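## Task

Put the plate labelled B80 flat within the locators of the nest it currently rests on, turned so its well A1 sits at the nest corner labelled A1. It must stay seated with no robot support, so release it and move the gripper away at the end.

## Robot and tools

Robot: a single four-axis arm that moves plates. It has a vertical lift, a shoulder, an elbow and a wrist yaw, with a two-finger parallel gripper that always stays level and can never tilt. The commanded point, end_effector_position, is midway between the two rubber finger pads, about 2 to 3 cm behind the fingertips. Fingers extend along the gripper's +x axis and close along its y axis.

Scene frame: origin on the table surface right under the arm's base, +z up, +y to the left when facing along +x. Result poses are reported in this frame (position in metres plus end_effector_quat_wxyz). The printed position can be somewhat wrong, especially at long reach.

Scene layout: nests N1 to N6 each carry one plate, and no plate starts seated. Only the ID labels tell which plate is where. Well A1 of every plate is at its clipped corner. Seated means lying flat inside the nest's locators. Other plates must not be shifted, rotated or tilted even slightly. A drop of a few millimetres while setting the target plate down is acceptable, but a longer drop at any point is a failure. Knocking anything off the table ends the scene.

execute_actions(actions): a list of actions, run one after another. Each action is a table of up to 15 rows. Each row is one control step of 1/30 s; if fewer than 15 rows are given, the last row repeats for the remaining steps. A row is five numbers, each in [-1, 1], in the order dx, dy, dz, rz, opening. The first four are an offset, not a pose, expressed in the gripper's own axes and measured from the gripper's measured pose at the start of that action. Every row in an action refers to that same start, not to the row before it. For the first action of a call, the start is the last pose reported in this scene. Scale: 1.0 equals 0.6 m for dx, dy, dz and 180 degrees for rz. rz rotates about the gripper's z axis, from +x toward +y. Opening is absolute, not an offset: +1 is fully open (0.140 m) and -1 is closed, which still leaves a 0.066 m gap. Going from fully open to closed takes at least about 0.6 s. An empty list just returns the current state and images.

Each control step, the commanded pose is clipped to no more than 70 mm and 16 degrees away from the measured pose. After an action ends, the arm continues only to the last clipped pose, so long offsets need further actions. "Hand target" in a result is the pose the controller is currently driving toward. Step readings list end_effector_position at some steps, and HELD marks steps that were partly or fully held back.

move(target, speed, blocking): follows a straight path toward one target. target is a single row of five numbers laid out as above: an offset in the gripper's axes from the pose in the scene's latest result that shows one, plus an absolute opening. The opening is sent when the move starts. speed is the path's top speed in m/s, from 0.002 to 0.5 (default 0.25); turning is capped at twice that value in rad/s. Paths last 0.5 to 10 s, and longer ones stop early. The path does not slow for obstacles, and the gripper can lag, drift off the path or overshoot the speed, especially with the arm nearly straight. Faster contact hits harder, and a target set deeper past the contact presses harder. The result adds a "move:" line giving how it ended (done, off_target, moving, held, fault, etc.), the limits that acted (paced = pose clipped; held = a check blocked some steps, after which the arm can speed up sharply), and the remaining distance to target. With blocking=false the result comes after 0.5 s while the arm keeps going; call wait or stop before sending further rows or moves.

wait(seconds): 0 to 10; runs the simulation while the last command is held and returns early if a running move ends. stop(): brakes a running move; braking needs space, and the fingers keep moving. zoom_image(camera, region): a closer look at part of a camera's latest image; region is [x0, y0, x1, y1] in pixels, at most 504 by 504. Cameras: cam_head_left, cam_head_right, cam_high, cam_low, cam_wrist, all 504x504. finished_scene(scene): ends the current scene (pass its number) permanently; the goal must already hold.

Result lines: Joint positions gives lift (m, 0.000 to 0.550), shoulder (rad, -2.000 to 2.000), elbow (rad, -2.800 to 2.800), wrist yaw (rad, -12.566 to 12.566), then the pad gap in metres. Keep the elbow at least 0.4 rad away from 0, or the arm may fold and fault. grip_measured is the measured opening on the command scale; readings may be off by about 1 mm consistently. To hold something, command an opening below grip_measured: about 0.04 below for a firm grip, less for a lighter one. Pad force is limited to roughly 18 N, though a fast close can squeeze harder. A "pose unreachable" line means the clearance check altered or blocked the command.

Hazards: offsets come from the measured pose, so repeating a small offset against a rigid surface does not push further, but against something yielding it does. Joint load limits are lift 52.8 N, shoulder 7.92 N m, elbow 3.96 N m, wrist yaw 1.32 N m, including any held weight; reaching one triggers a torque fault that freezes the arm for 10 s and drops the rest of the call. Holding loads heats the motors: MOTOR HOT appears from 85 °C, and at 100 °C an OVER-TEMPERATURE FAULT brakes the arm until it cools. Avoid drops, slips, slams, hard impacts and heavy pushing.

Each tool is called after "Emit:" by a JSON object that holds its "api" and its "payload", one argument or row to a line.

## Session

Emit:
{"api": "execute_actions", "payload": {
  "actions": []
}}

Scene clock: 0.00 s.
end_effector_position=(+0.3740, -0.0656, +0.5162) grip_measured=+0.99 end_effector_quat_wxyz=(+0.384, +0.000, +0.000, +0.924)
Joint positions: [0.511 0.266 1.42  0.668 0.14 ]
Hand target: +0.374, -0.066, +0.516; +0.384, +0.000, +0.000, +0.924

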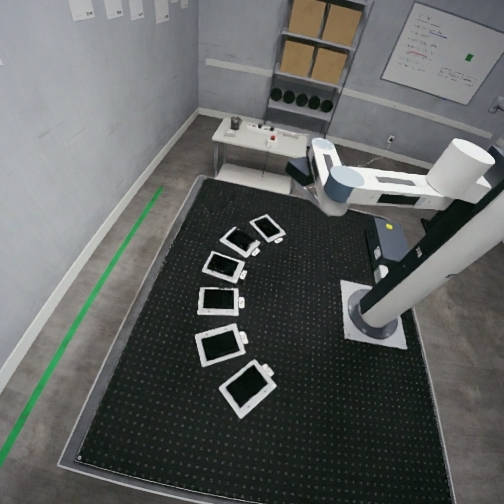

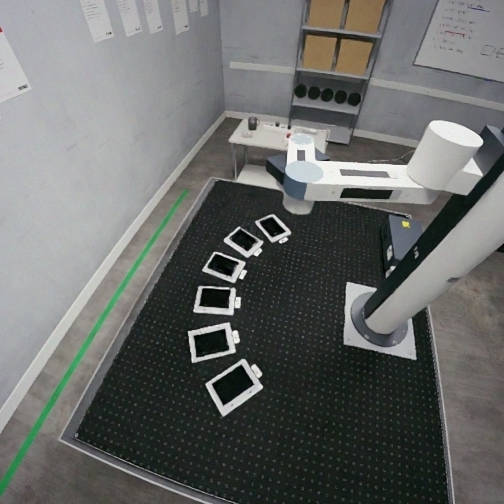

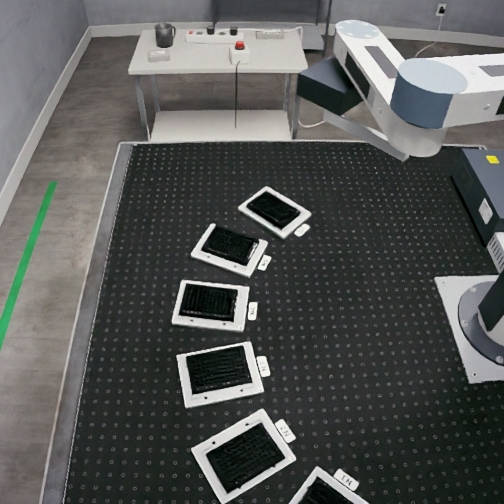

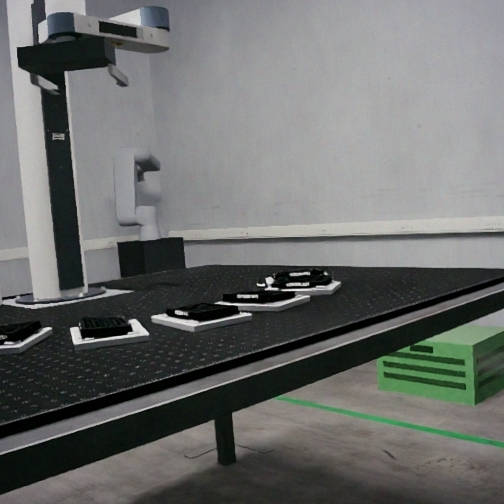

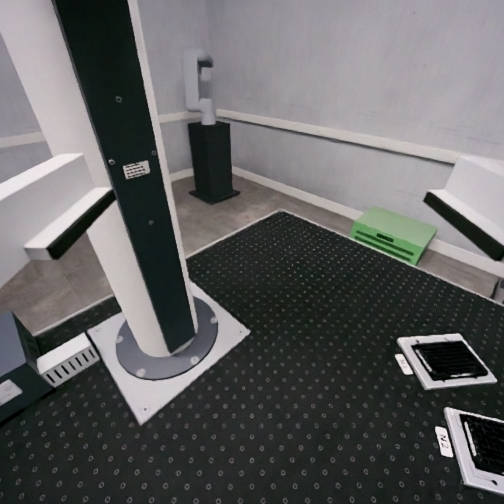

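Emit:
{"api": "zoom_image", "payload": {
  "camera": "cam_low",
  "region": [140, 250, 360, 340]
}}

Emit:
{"api": "zoom_image", "payload": {
  "camera": "cam_high",
  "region": [150, 170, 330, 350]
}}

Emit:
{"api": "zoom_image", "payload": {
  "camera": "cam_high",
  "region": [160, 330, 380, 504]
}}

Emit:
{"api": "zoom_image", "payload": {
  "camera": "cam_low",
  "region": [0, 290, 170, 370]
}}

Region (140, 250, 360, 340) of cam_low's 504x504 image, scaled by 2.291, with more detail than that image has; it fills the top 206 rows of this view, and the rest is white.

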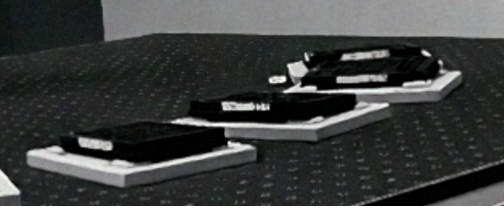

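Region (150, 170, 330, 350) of cam_high's 504x504 image, scaled by 2.800, with more detail than that image has.

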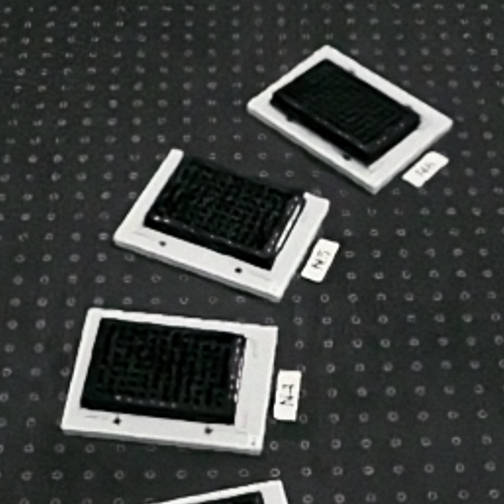

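Region (160, 330, 380, 504) of cam_high's 504x504 image, scaled by 2.291, with more detail than that image has; it fills the top 399 rows of this view, and the rest is white.

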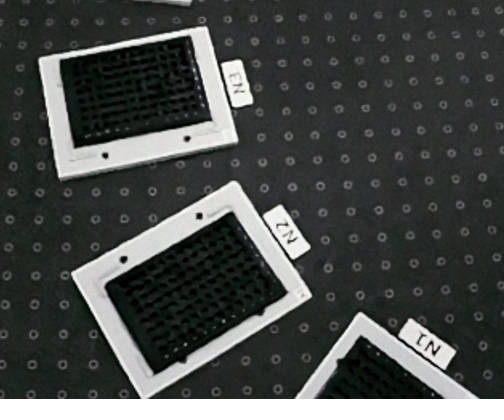

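Region (0, 290, 170, 370) of cam_low's 504x504 image, scaled by 2.965, with more detail than that image has; it fills the top 237 rows of this view, and the rest is white.

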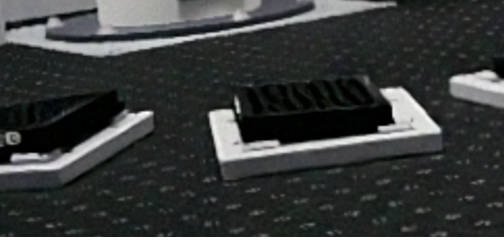

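Emit:
{"api": "zoom_image", "payload": {
  "camera": "cam_low",
  "region": [270, 262, 330, 292]
}}

Emit:
{"api": "zoom_image", "payload": {
  "camera": "cam_low",
  "region": [220, 282, 280, 312]
}}

Emit:
{"api": "zoom_image", "payload": {
  "camera": "cam_low",
  "region": [155, 298, 215, 328]
}}

Emit:
{"api": "zoom_image", "payload": {
  "camera": "cam_low",
  "region": [0, 320, 60, 350]
}}

Emit:
{"api": "zoom_image", "payload": {
  "camera": "cam_wrist",
  "region": [384, 320, 504, 500]
}}

Region (270, 262, 330, 292) of cam_low's 504x504 image, scaled by 8.400, with more detail than that image has.

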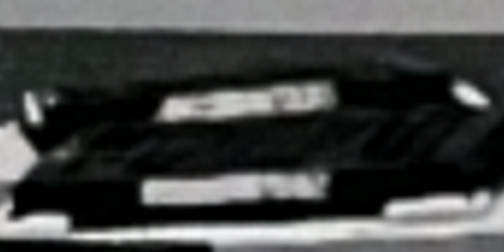

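Region (220, 282, 280, 312) of cam_low's 504x504 image, scaled by 8.400, with more detail than that image has.

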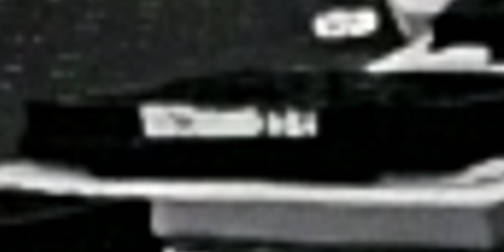

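Region (155, 298, 215, 328) of cam_low's 504x504 image, scaled by 8.400, with more detail than that image has.

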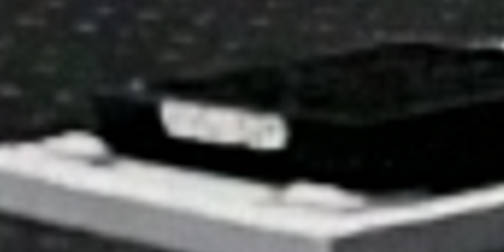

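Region (0, 320, 60, 350) of cam_low's 504x504 image, scaled by 8.400, with more detail than that image has.

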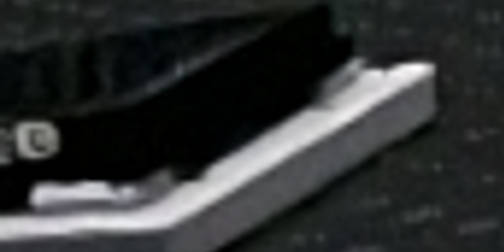

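Region (384, 320, 504, 500) of cam_wrist's 504x504 image, scaled by 2.800, with more detail than that image has.

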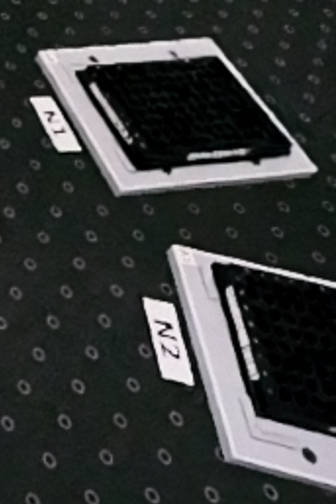

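Emit:
{"api": "move", "payload": {
  "target": [0.077, -0.077, -0.6, -0.4167, 1],
  "speed": 0.4
}}

Scene clock: 37.80 s.
end_effector_position=(+0.3740, -0.0003, +0.1562) grip_measured=+0.99 end_effector_quat_wxyz=(+0.867, +0.000, +0.000, +0.499)
Joint positions: [0.151 0.261 0.678 0.106 0.14 ]
Hand target: +0.374, -0.000, +0.156; +0.867, +0.000, +0.000, +0.499
Off the commanded pose: 0.000 m, 0 deg.
move: done

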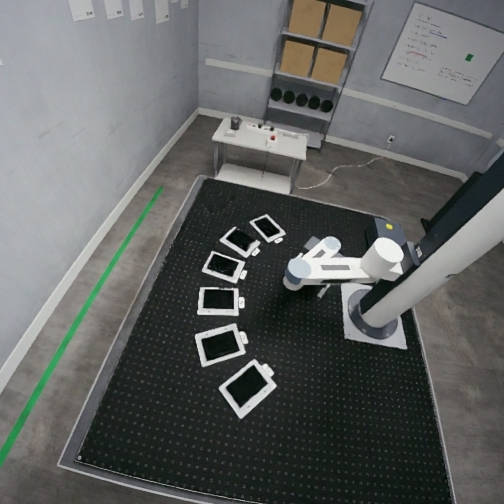

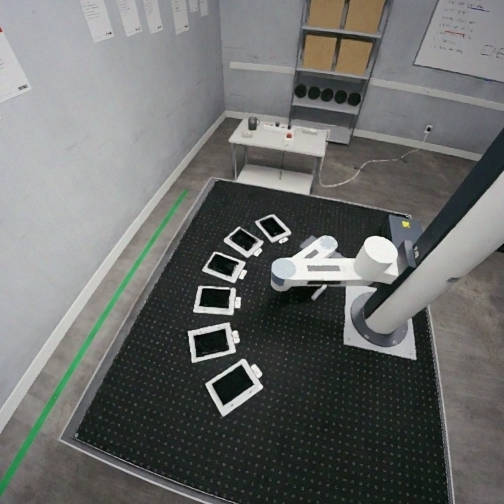

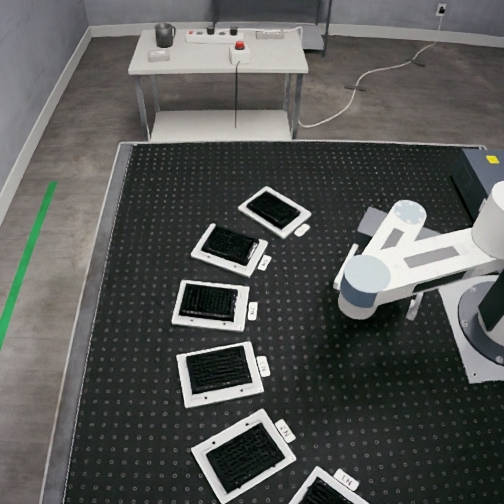

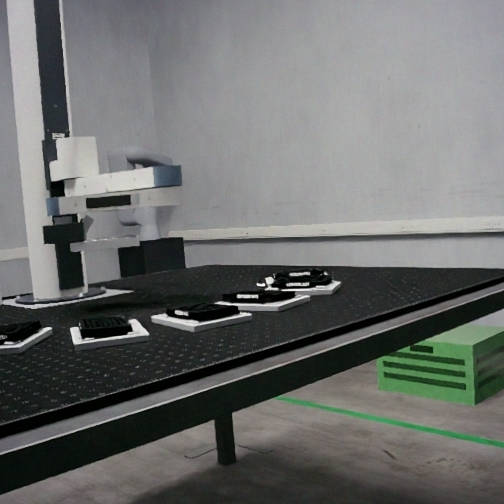

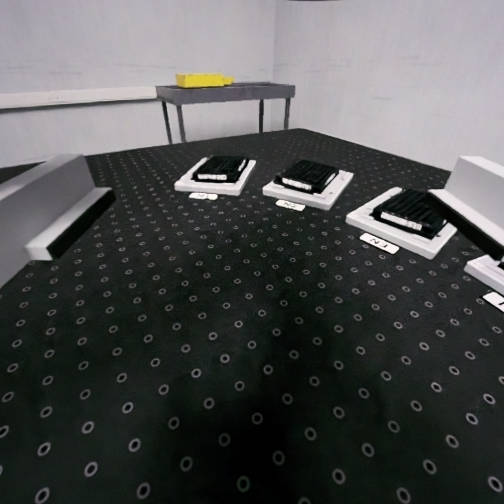

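Emit:
{"api": "zoom_image", "payload": {
  "camera": "cam_wrist",
  "region": [340, 180, 480, 270]
}}

Emit:
{"api": "zoom_image", "payload": {
  "camera": "cam_wrist",
  "region": [260, 150, 360, 215]
}}

Emit:
{"api": "zoom_image", "payload": {
  "camera": "cam_wrist",
  "region": [170, 145, 270, 205]
}}

Region (340, 180, 480, 270) of cam_wrist's 504x504 image, scaled by 3.600, with more detail than that image has; it fills the top 324 rows of this view, and the rest is white.

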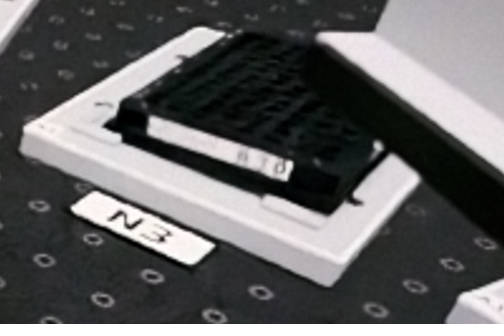

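Region (260, 150, 360, 215) of cam_wrist's 504x504 image, scaled by 5.040, with more detail than that image has; it fills the top 328 rows of this view, and the rest is white.

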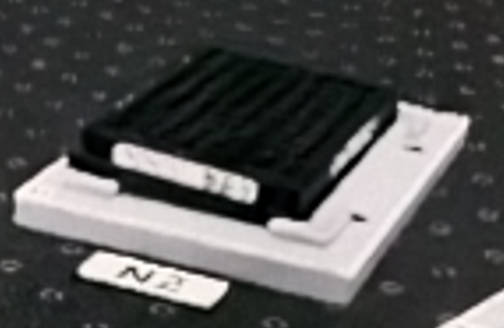

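Region (170, 145, 270, 205) of cam_wrist's 504x504 image, scaled by 5.040, with more detail than that image has; it fills the top 302 rows of this view, and the rest is white.

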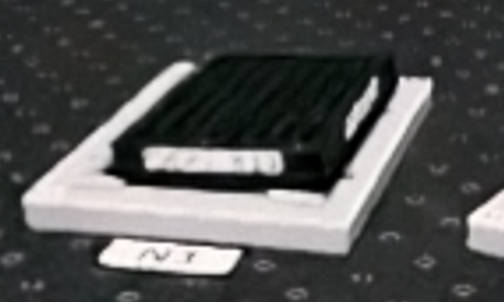

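Emit:
{"api": "move", "payload": {
  "target": [0.25, -0.098, -0.08, -0.1667, 1],
  "speed": 0.4
}}

Scene clock: 62.17 s.
end_effector_position=(+0.5002, +0.1002, +0.1081) grip_measured=+0.99 end_effector_quat_wxyz=(+0.966, +0.000, +0.000, +0.258)
Joint positions: [ 0.103  1.139  0.801 -1.418  0.14 ]
Hand target: +0.500, +0.100, +0.108; +0.966, +0.000, +0.000, +0.258
Off the commanded pose: 0.000 m, 0 deg.
move: done

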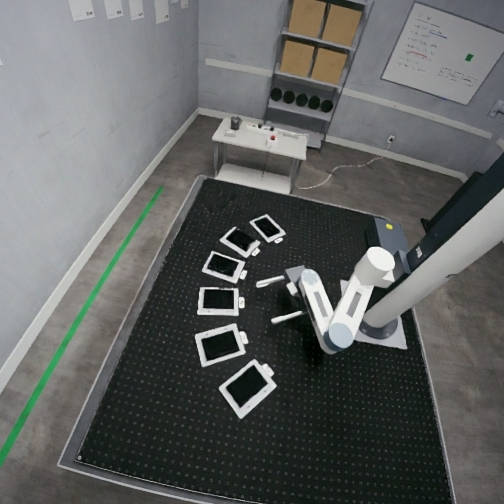

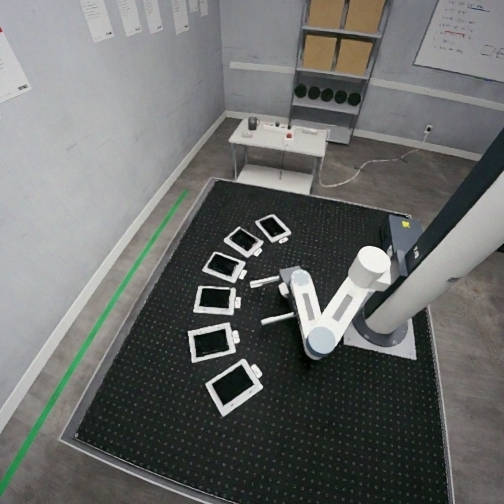

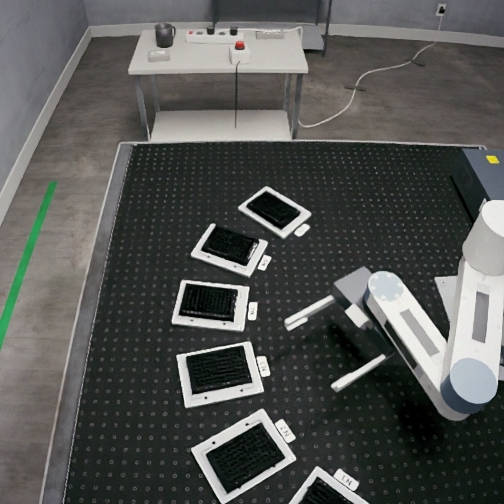

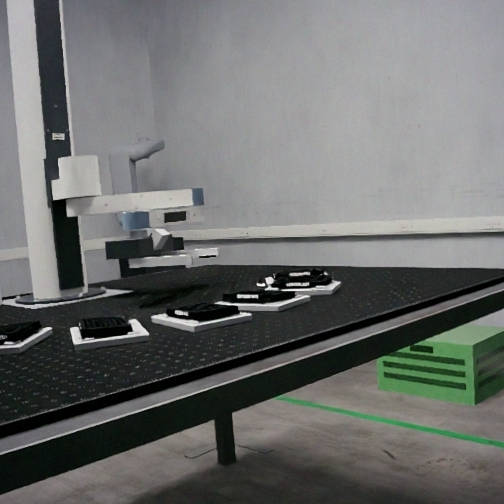

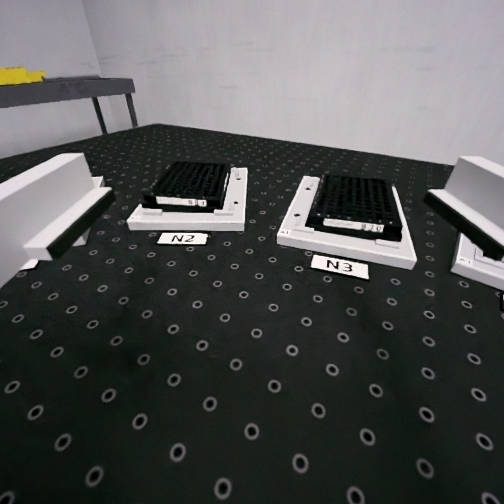

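Emit:
{"api": "zoom_image", "payload": {
  "camera": "cam_wrist",
  "region": [300, 195, 420, 255]
}}

Emit:
{"api": "zoom_image", "payload": {
  "camera": "cam_wrist",
  "region": [130, 175, 250, 235]
}}

Region (300, 195, 420, 255) of cam_wrist's 504x504 image, scaled by 4.200, with more detail than that image has.

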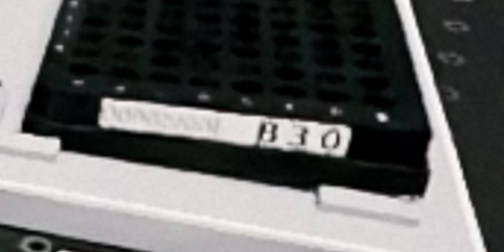

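Region (130, 175, 250, 235) of cam_wrist's 504x504 image, scaled by 4.200, with more detail than that image has.

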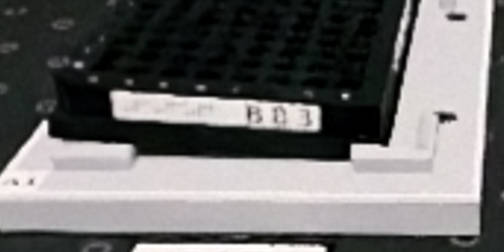

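Emit:
{"api": "move", "payload": {
  "target": [-0.14, -0.29, 0, -0.25, 1],
  "speed": 0.4
}}

Scene clock: 78.43 s.
end_effector_position=(+0.5141, -0.0926, +0.1081) grip_measured=+0.99 end_effector_quat_wxyz=(+0.991, +0.000, +0.000, -0.131)
Joint positions: [ 0.103  0.716  0.824 -1.804  0.14 ]
Hand target: +0.514, -0.093, +0.108; +0.991, +0.000, +0.000, -0.131
Off the commanded pose: 0.000 m, 0 deg.
move: done

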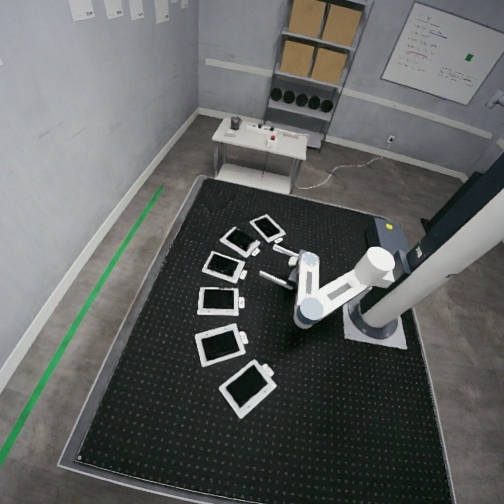

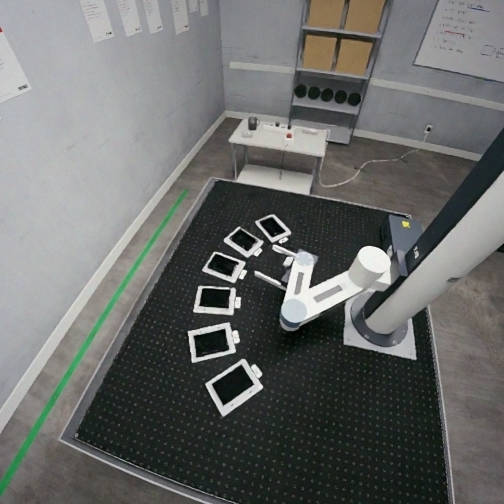

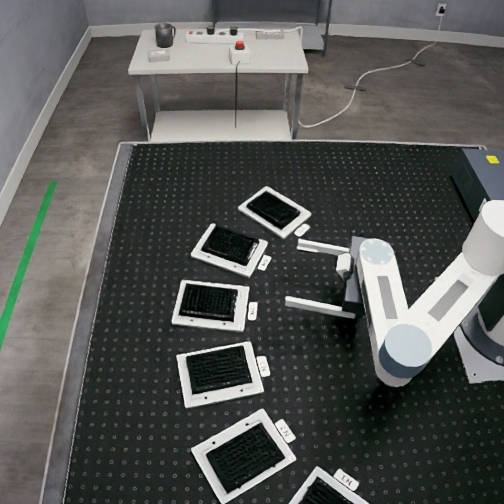

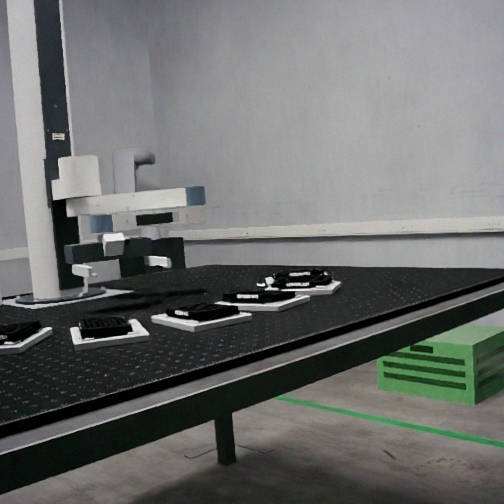

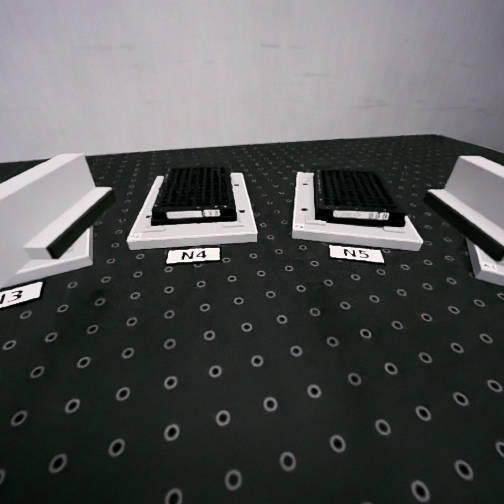

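Emit:
{"api": "zoom_image", "payload": {
  "camera": "cam_wrist",
  "region": [320, 195, 420, 245]
}}

Emit:
{"api": "zoom_image", "payload": {
  "camera": "cam_wrist",
  "region": [145, 190, 245, 240]
}}

Region (320, 195, 420, 245) of cam_wrist's 504x504 image, scaled by 5.040, with more detail than that image has.

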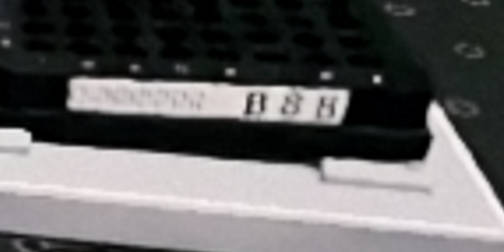

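Region (145, 190, 245, 240) of cam_wrist's 504x504 image, scaled by 5.040, with more detail than that image has.

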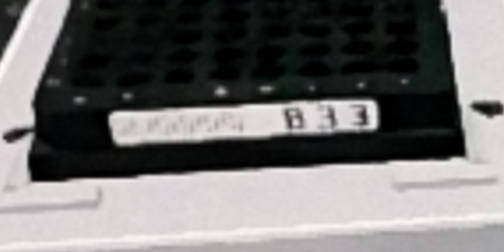

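Emit:
{"api": "move", "payload": {
  "target": [-0.036, -0.277, 0, -0.15, 1],
  "speed": 0.4
}}

Scene clock: 89.97 s.
end_effector_position=(+0.4498, -0.2476, +0.1081) grip_measured=+0.99 end_effector_quat_wxyz=(+0.933, +0.000, +0.000, -0.359)
Joint positions: [ 0.103  0.229  0.904 -1.868  0.14 ]
Hand target: +0.450, -0.248, +0.108; +0.933, +0.000, +0.000, -0.359
Off the commanded pose: 0.000 m, 0 deg.
move: done

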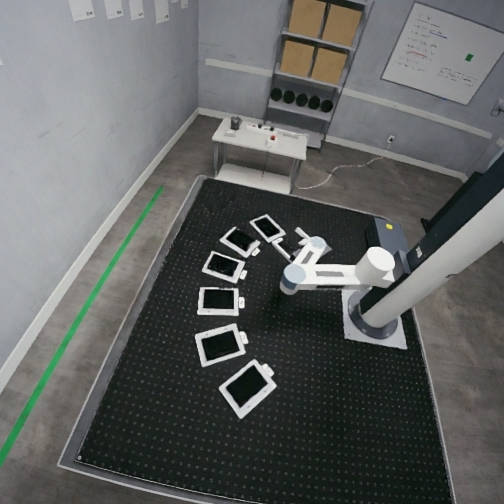

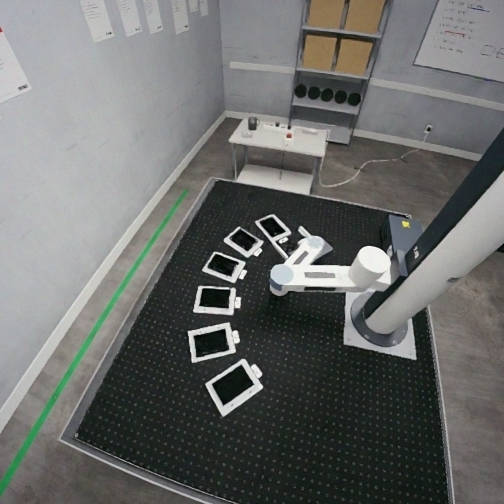

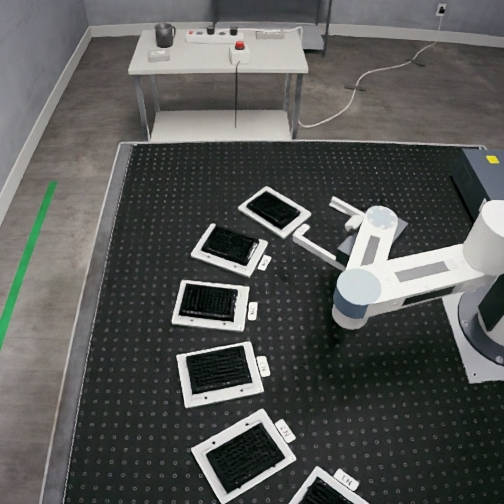

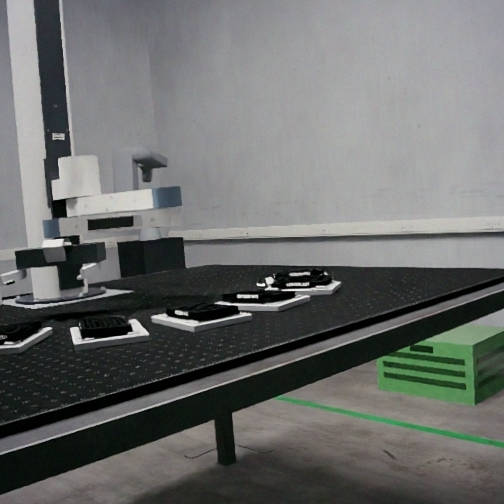

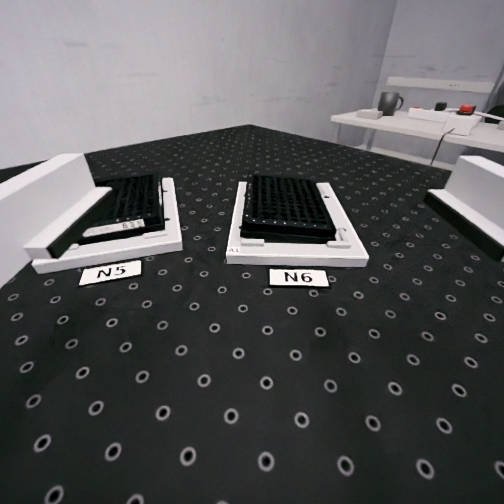

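Emit:
{"api": "zoom_image", "payload": {
  "camera": "cam_wrist",
  "region": [215, 165, 385, 295]
}}

Emit:
{"api": "zoom_image", "payload": {
  "camera": "cam_low",
  "region": [0, 325, 30, 345]
}}

Region (215, 165, 385, 295) of cam_wrist's 504x504 image, scaled by 2.965, with more detail than that image has; it fills the top 385 rows of this view, and the rest is white.

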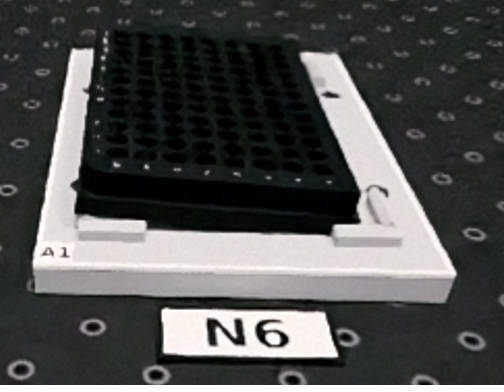

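Region (0, 325, 30, 345) of cam_low's 504x504 image, scaled by 16.800, with more detail than that image has.

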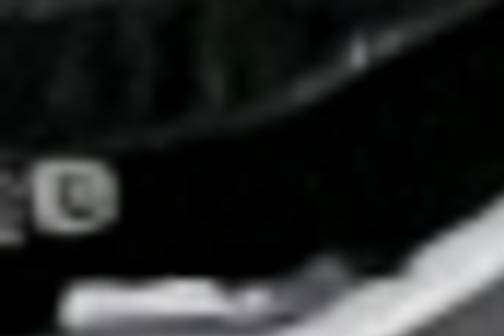

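Emit:
{"api": "move", "payload": {
  "target": [-0.463, 0.565, 0, 0.622, 1],
  "speed": 0.5
}}

Scene clock: 113.17 s.
end_effector_position=(+0.4710, +0.1905, +0.1082) grip_measured=+0.99 end_effector_quat_wxyz=(+0.820, +0.000, +0.000, +0.573)
Joint positions: [ 0.103  1.16   1.014 -0.954  0.14 ]
Hand target: +0.471, +0.190, +0.108; +0.820, +0.000, +0.000, +0.572
Off the commanded pose: 0.000 m, 0 deg.
move: done

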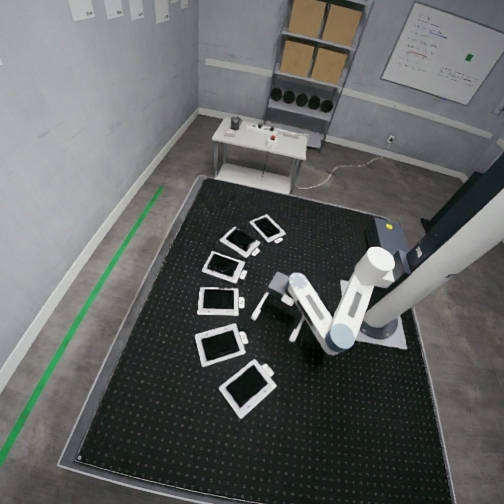

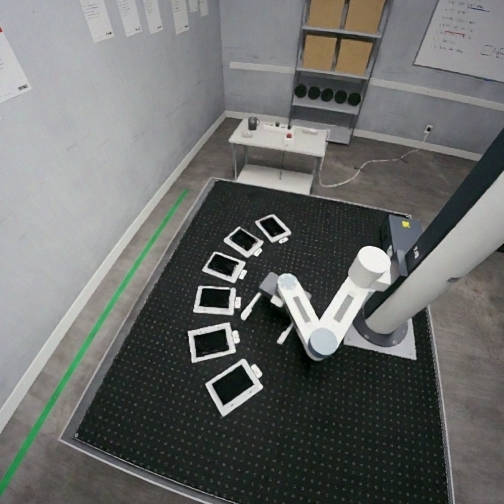

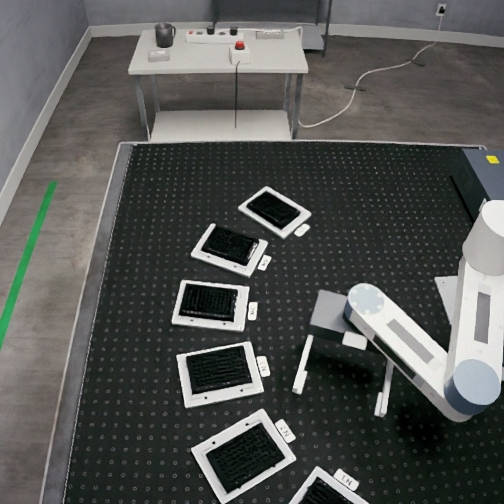

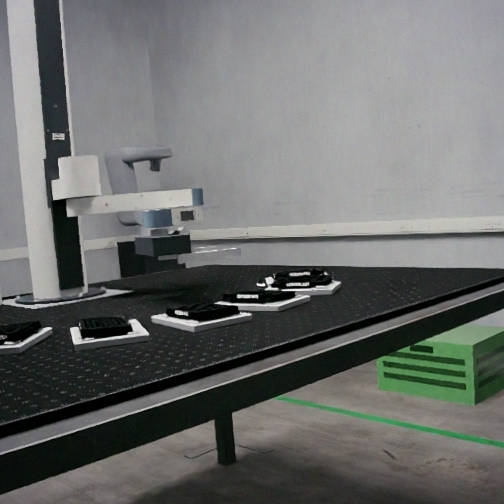

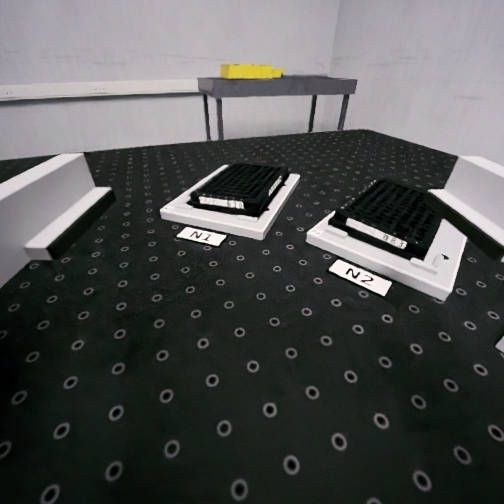

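Emit:
{"api": "zoom_image", "payload": {
  "camera": "cam_wrist",
  "region": [190, 180, 270, 220]
}}

Region (190, 180, 270, 220) of cam_wrist's 504x504 image, scaled by 6.300, with more detail than that image has.

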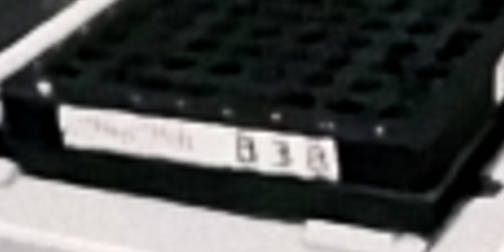

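Emit:
{"api": "move", "payload": {
  "target": [-0.795, -0.313, -0.04, -0.63, 0.3],
  "speed": 0.5
}}

Scene clock: 143.27 s.
end_effector_position=(+0.4833, -0.3222, +0.0842) grip_measured=+0.30 end_effector_quat_wxyz=(+0.929, +0.000, +0.000, -0.371)
Joint positions: [ 0.079  0.01   1.251 -2.02   0.114]
Hand target: +0.483, -0.322, +0.084; +0.929, +0.000, +0.000, -0.371
Off the commanded pose: 0.000 m, 0 deg.
move: done

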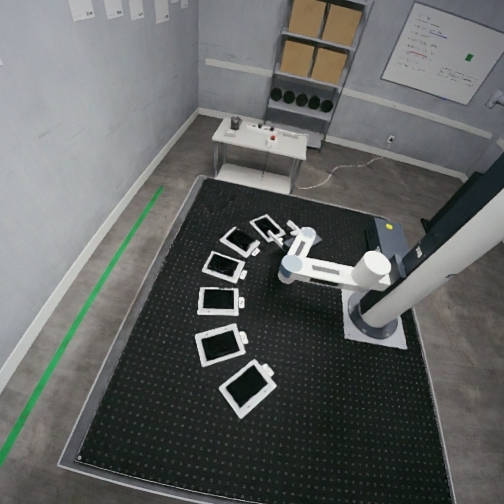

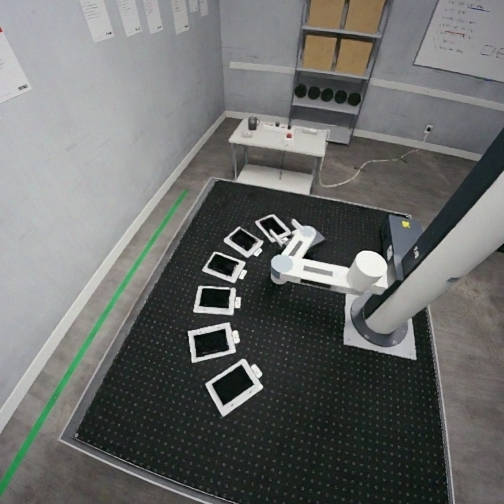

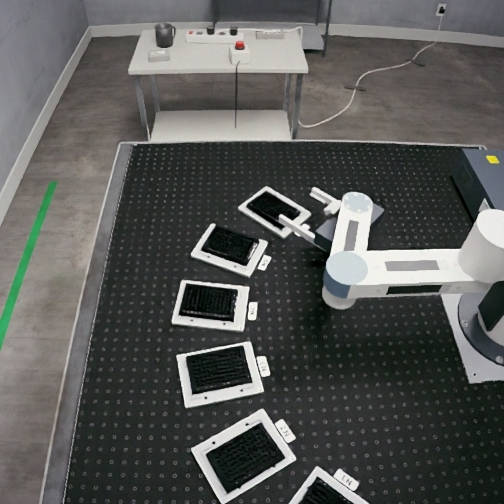

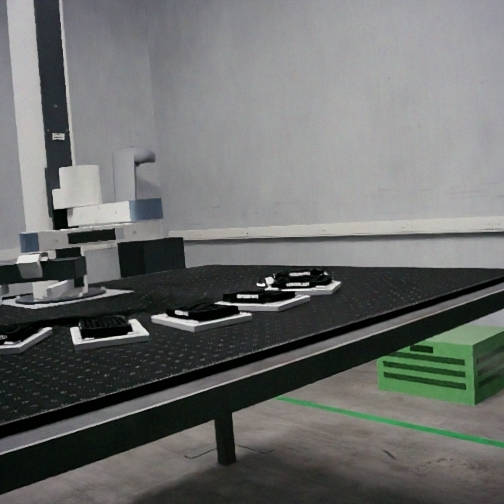

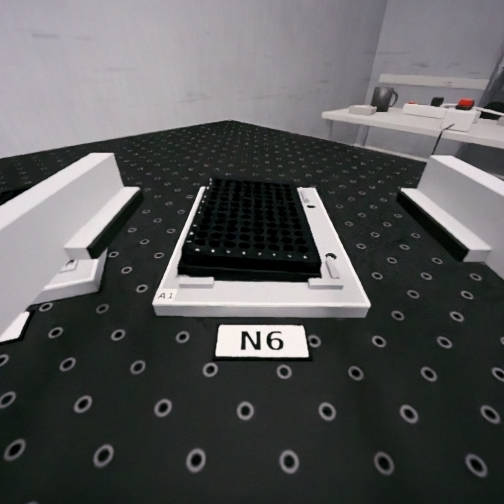

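Emit:
{"api": "move", "payload": {
  "target": [0.165, 0.004, -0.057, -0.0089, 0.3],
  "speed": 0.2
}}

Scene clock: 163.67 s.
end_effector_position=(+0.5568, -0.3886, +0.0499) grip_measured=+0.30 end_effector_quat_wxyz=(+0.924, +0.000, +0.000, -0.384)
Joint positions: [ 0.045 -0.178  1.779 -2.389  0.114]
Hand target: +0.557, -0.389, +0.050; +0.924, +0.000, +0.000, -0.384
Off the commanded pose: 0.000 m, 0 deg.
move: done

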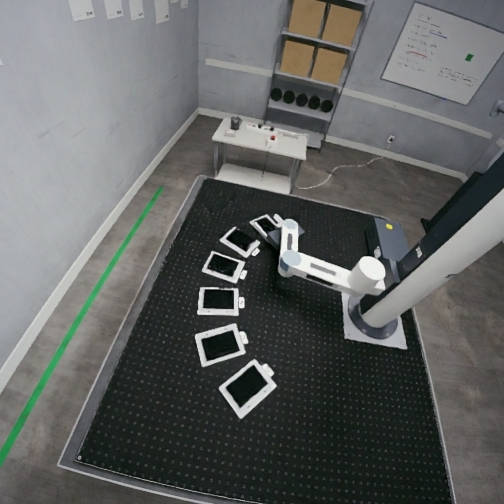

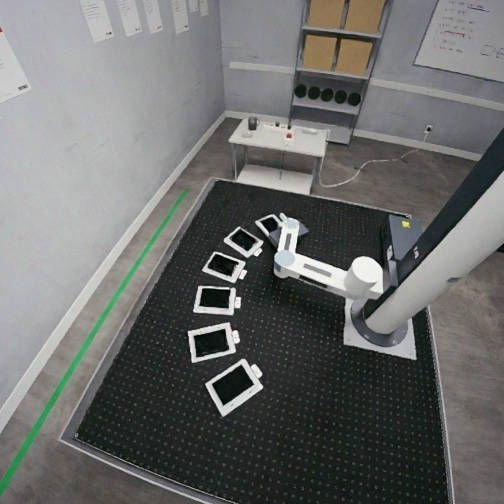

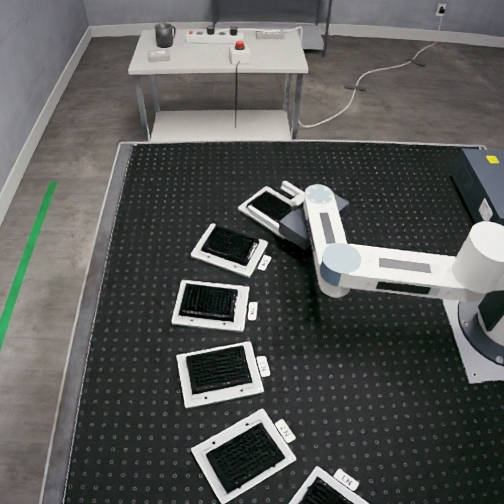

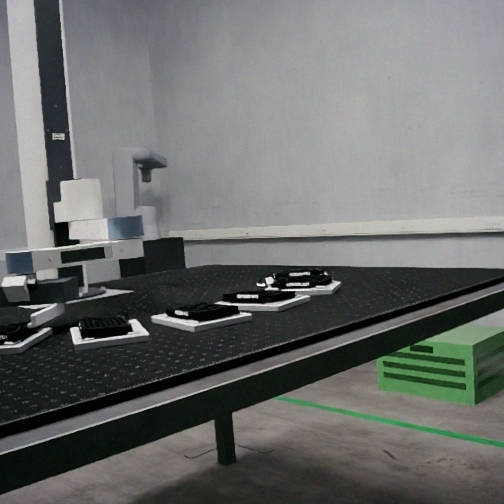

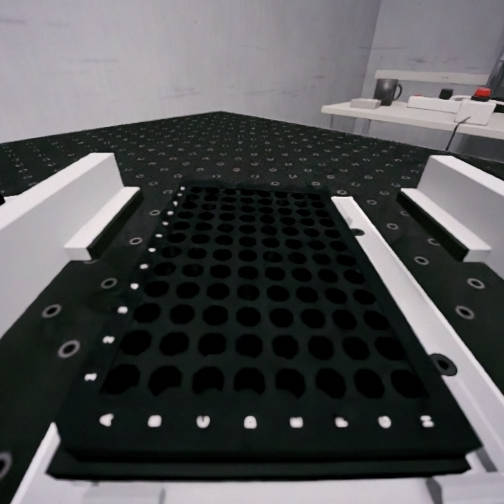

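Emit:
{"api": "move", "payload": {
  "target": [-0.005, 0, -0.025, 0, 0.1],
  "speed": 0.05
}}

Scene clock: 173.50 s.
end_effector_position=(+0.5546, -0.3865, +0.0349) grip_measured=+0.10 end_effector_quat_wxyz=(+0.924, +0.000, +0.000, -0.384)
Joint positions: [ 0.03  -0.17   1.761 -2.378  0.107]
Hand target: +0.555, -0.386, +0.035; +0.924, +0.000, +0.000, -0.384
Off the commanded pose: 0.000 m, 0 deg.
move: done

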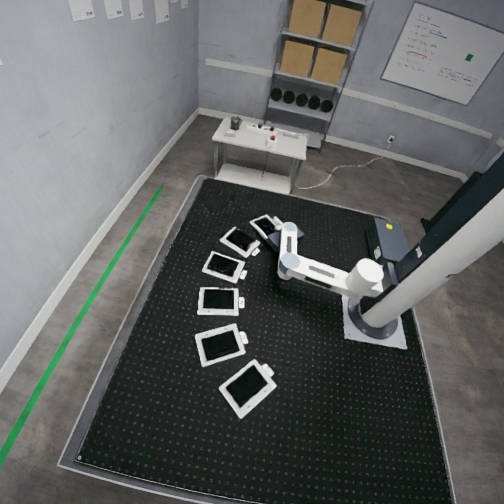

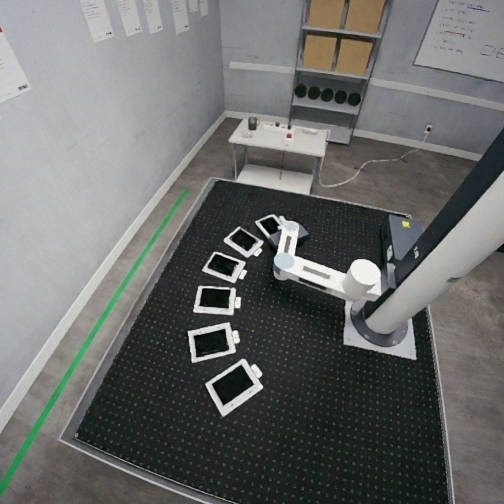

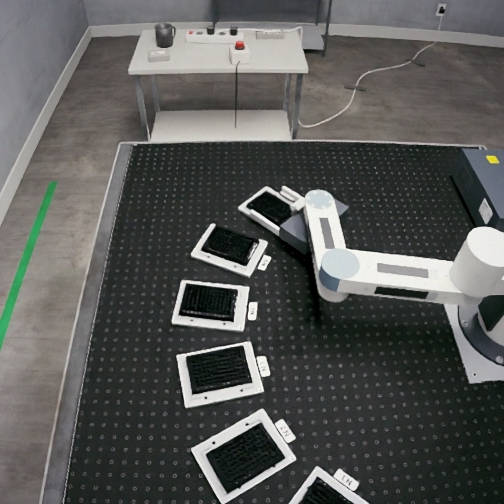

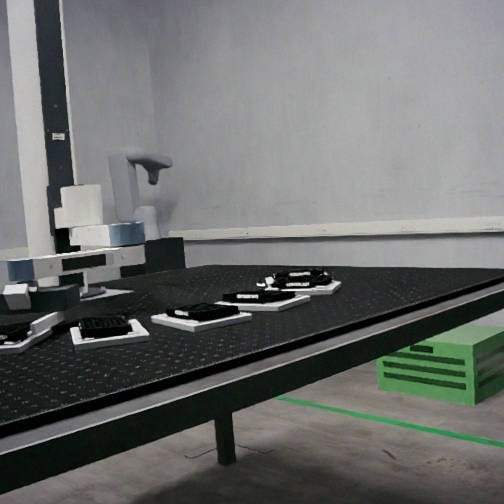

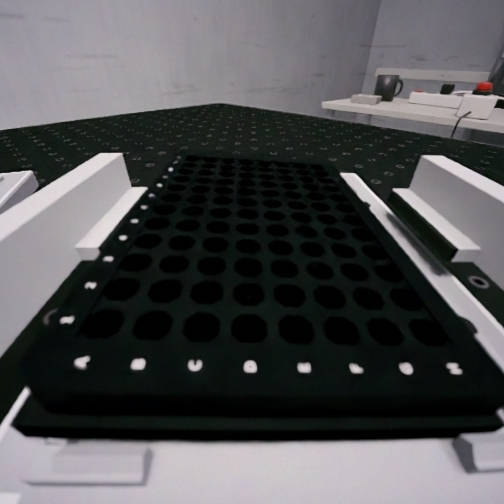

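Emit:
{"api": "move", "payload": {
  "target": [0, -0.010, -0.003, 0, -0.17],
  "speed": 0.008
}}

Scene clock: 184.47 s.
end_effector_position=(+0.5506, -0.3906, +0.0331) grip_measured=-0.17 end_effector_quat_wxyz=(+0.924, +0.000, +0.000, -0.383)
Joint positions: [ 0.028 -0.185  1.762 -2.364  0.097]
Hand target: +0.550, -0.391, +0.033; +0.924, +0.000, +0.000, -0.384
Off the commanded pose: 0.000 m, 0 deg.
move: done

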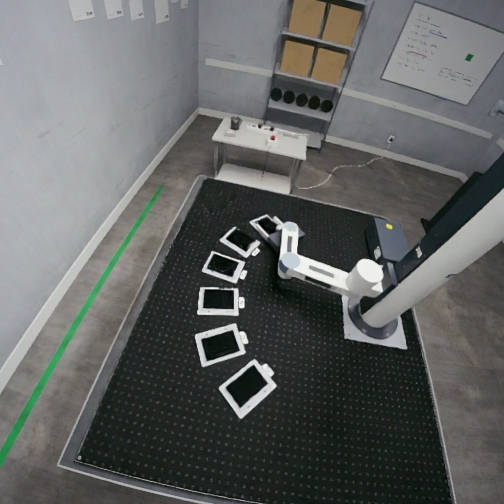

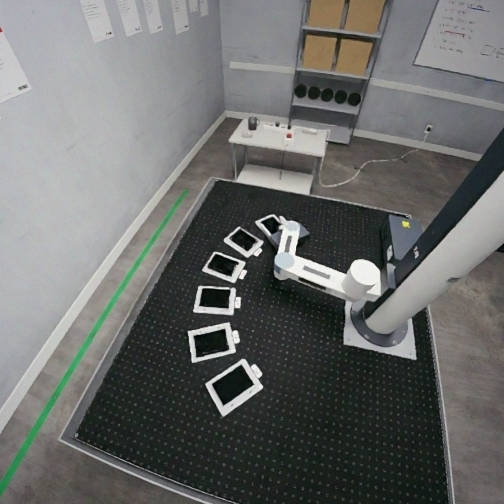

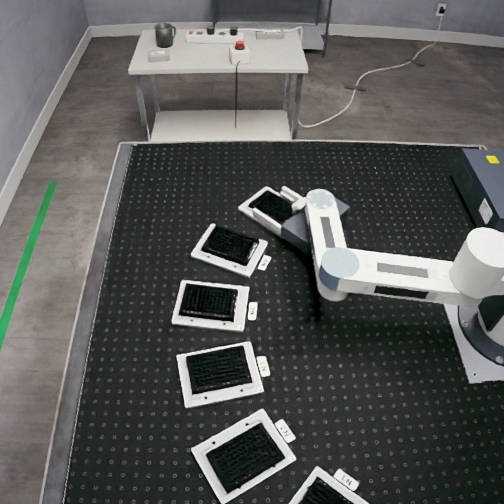

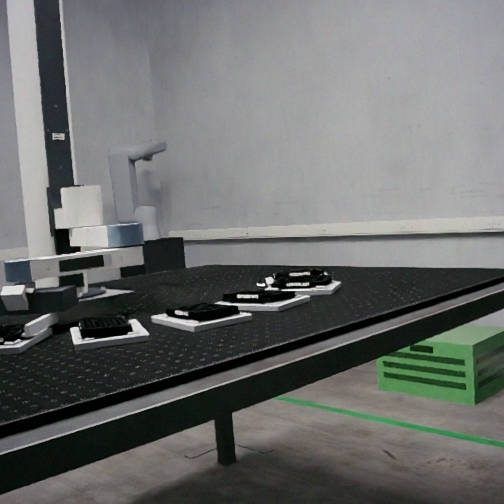

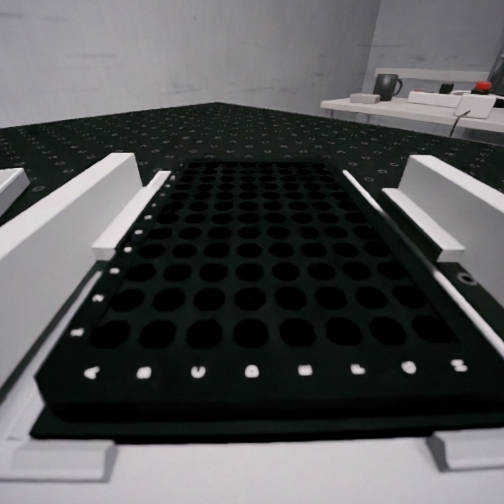

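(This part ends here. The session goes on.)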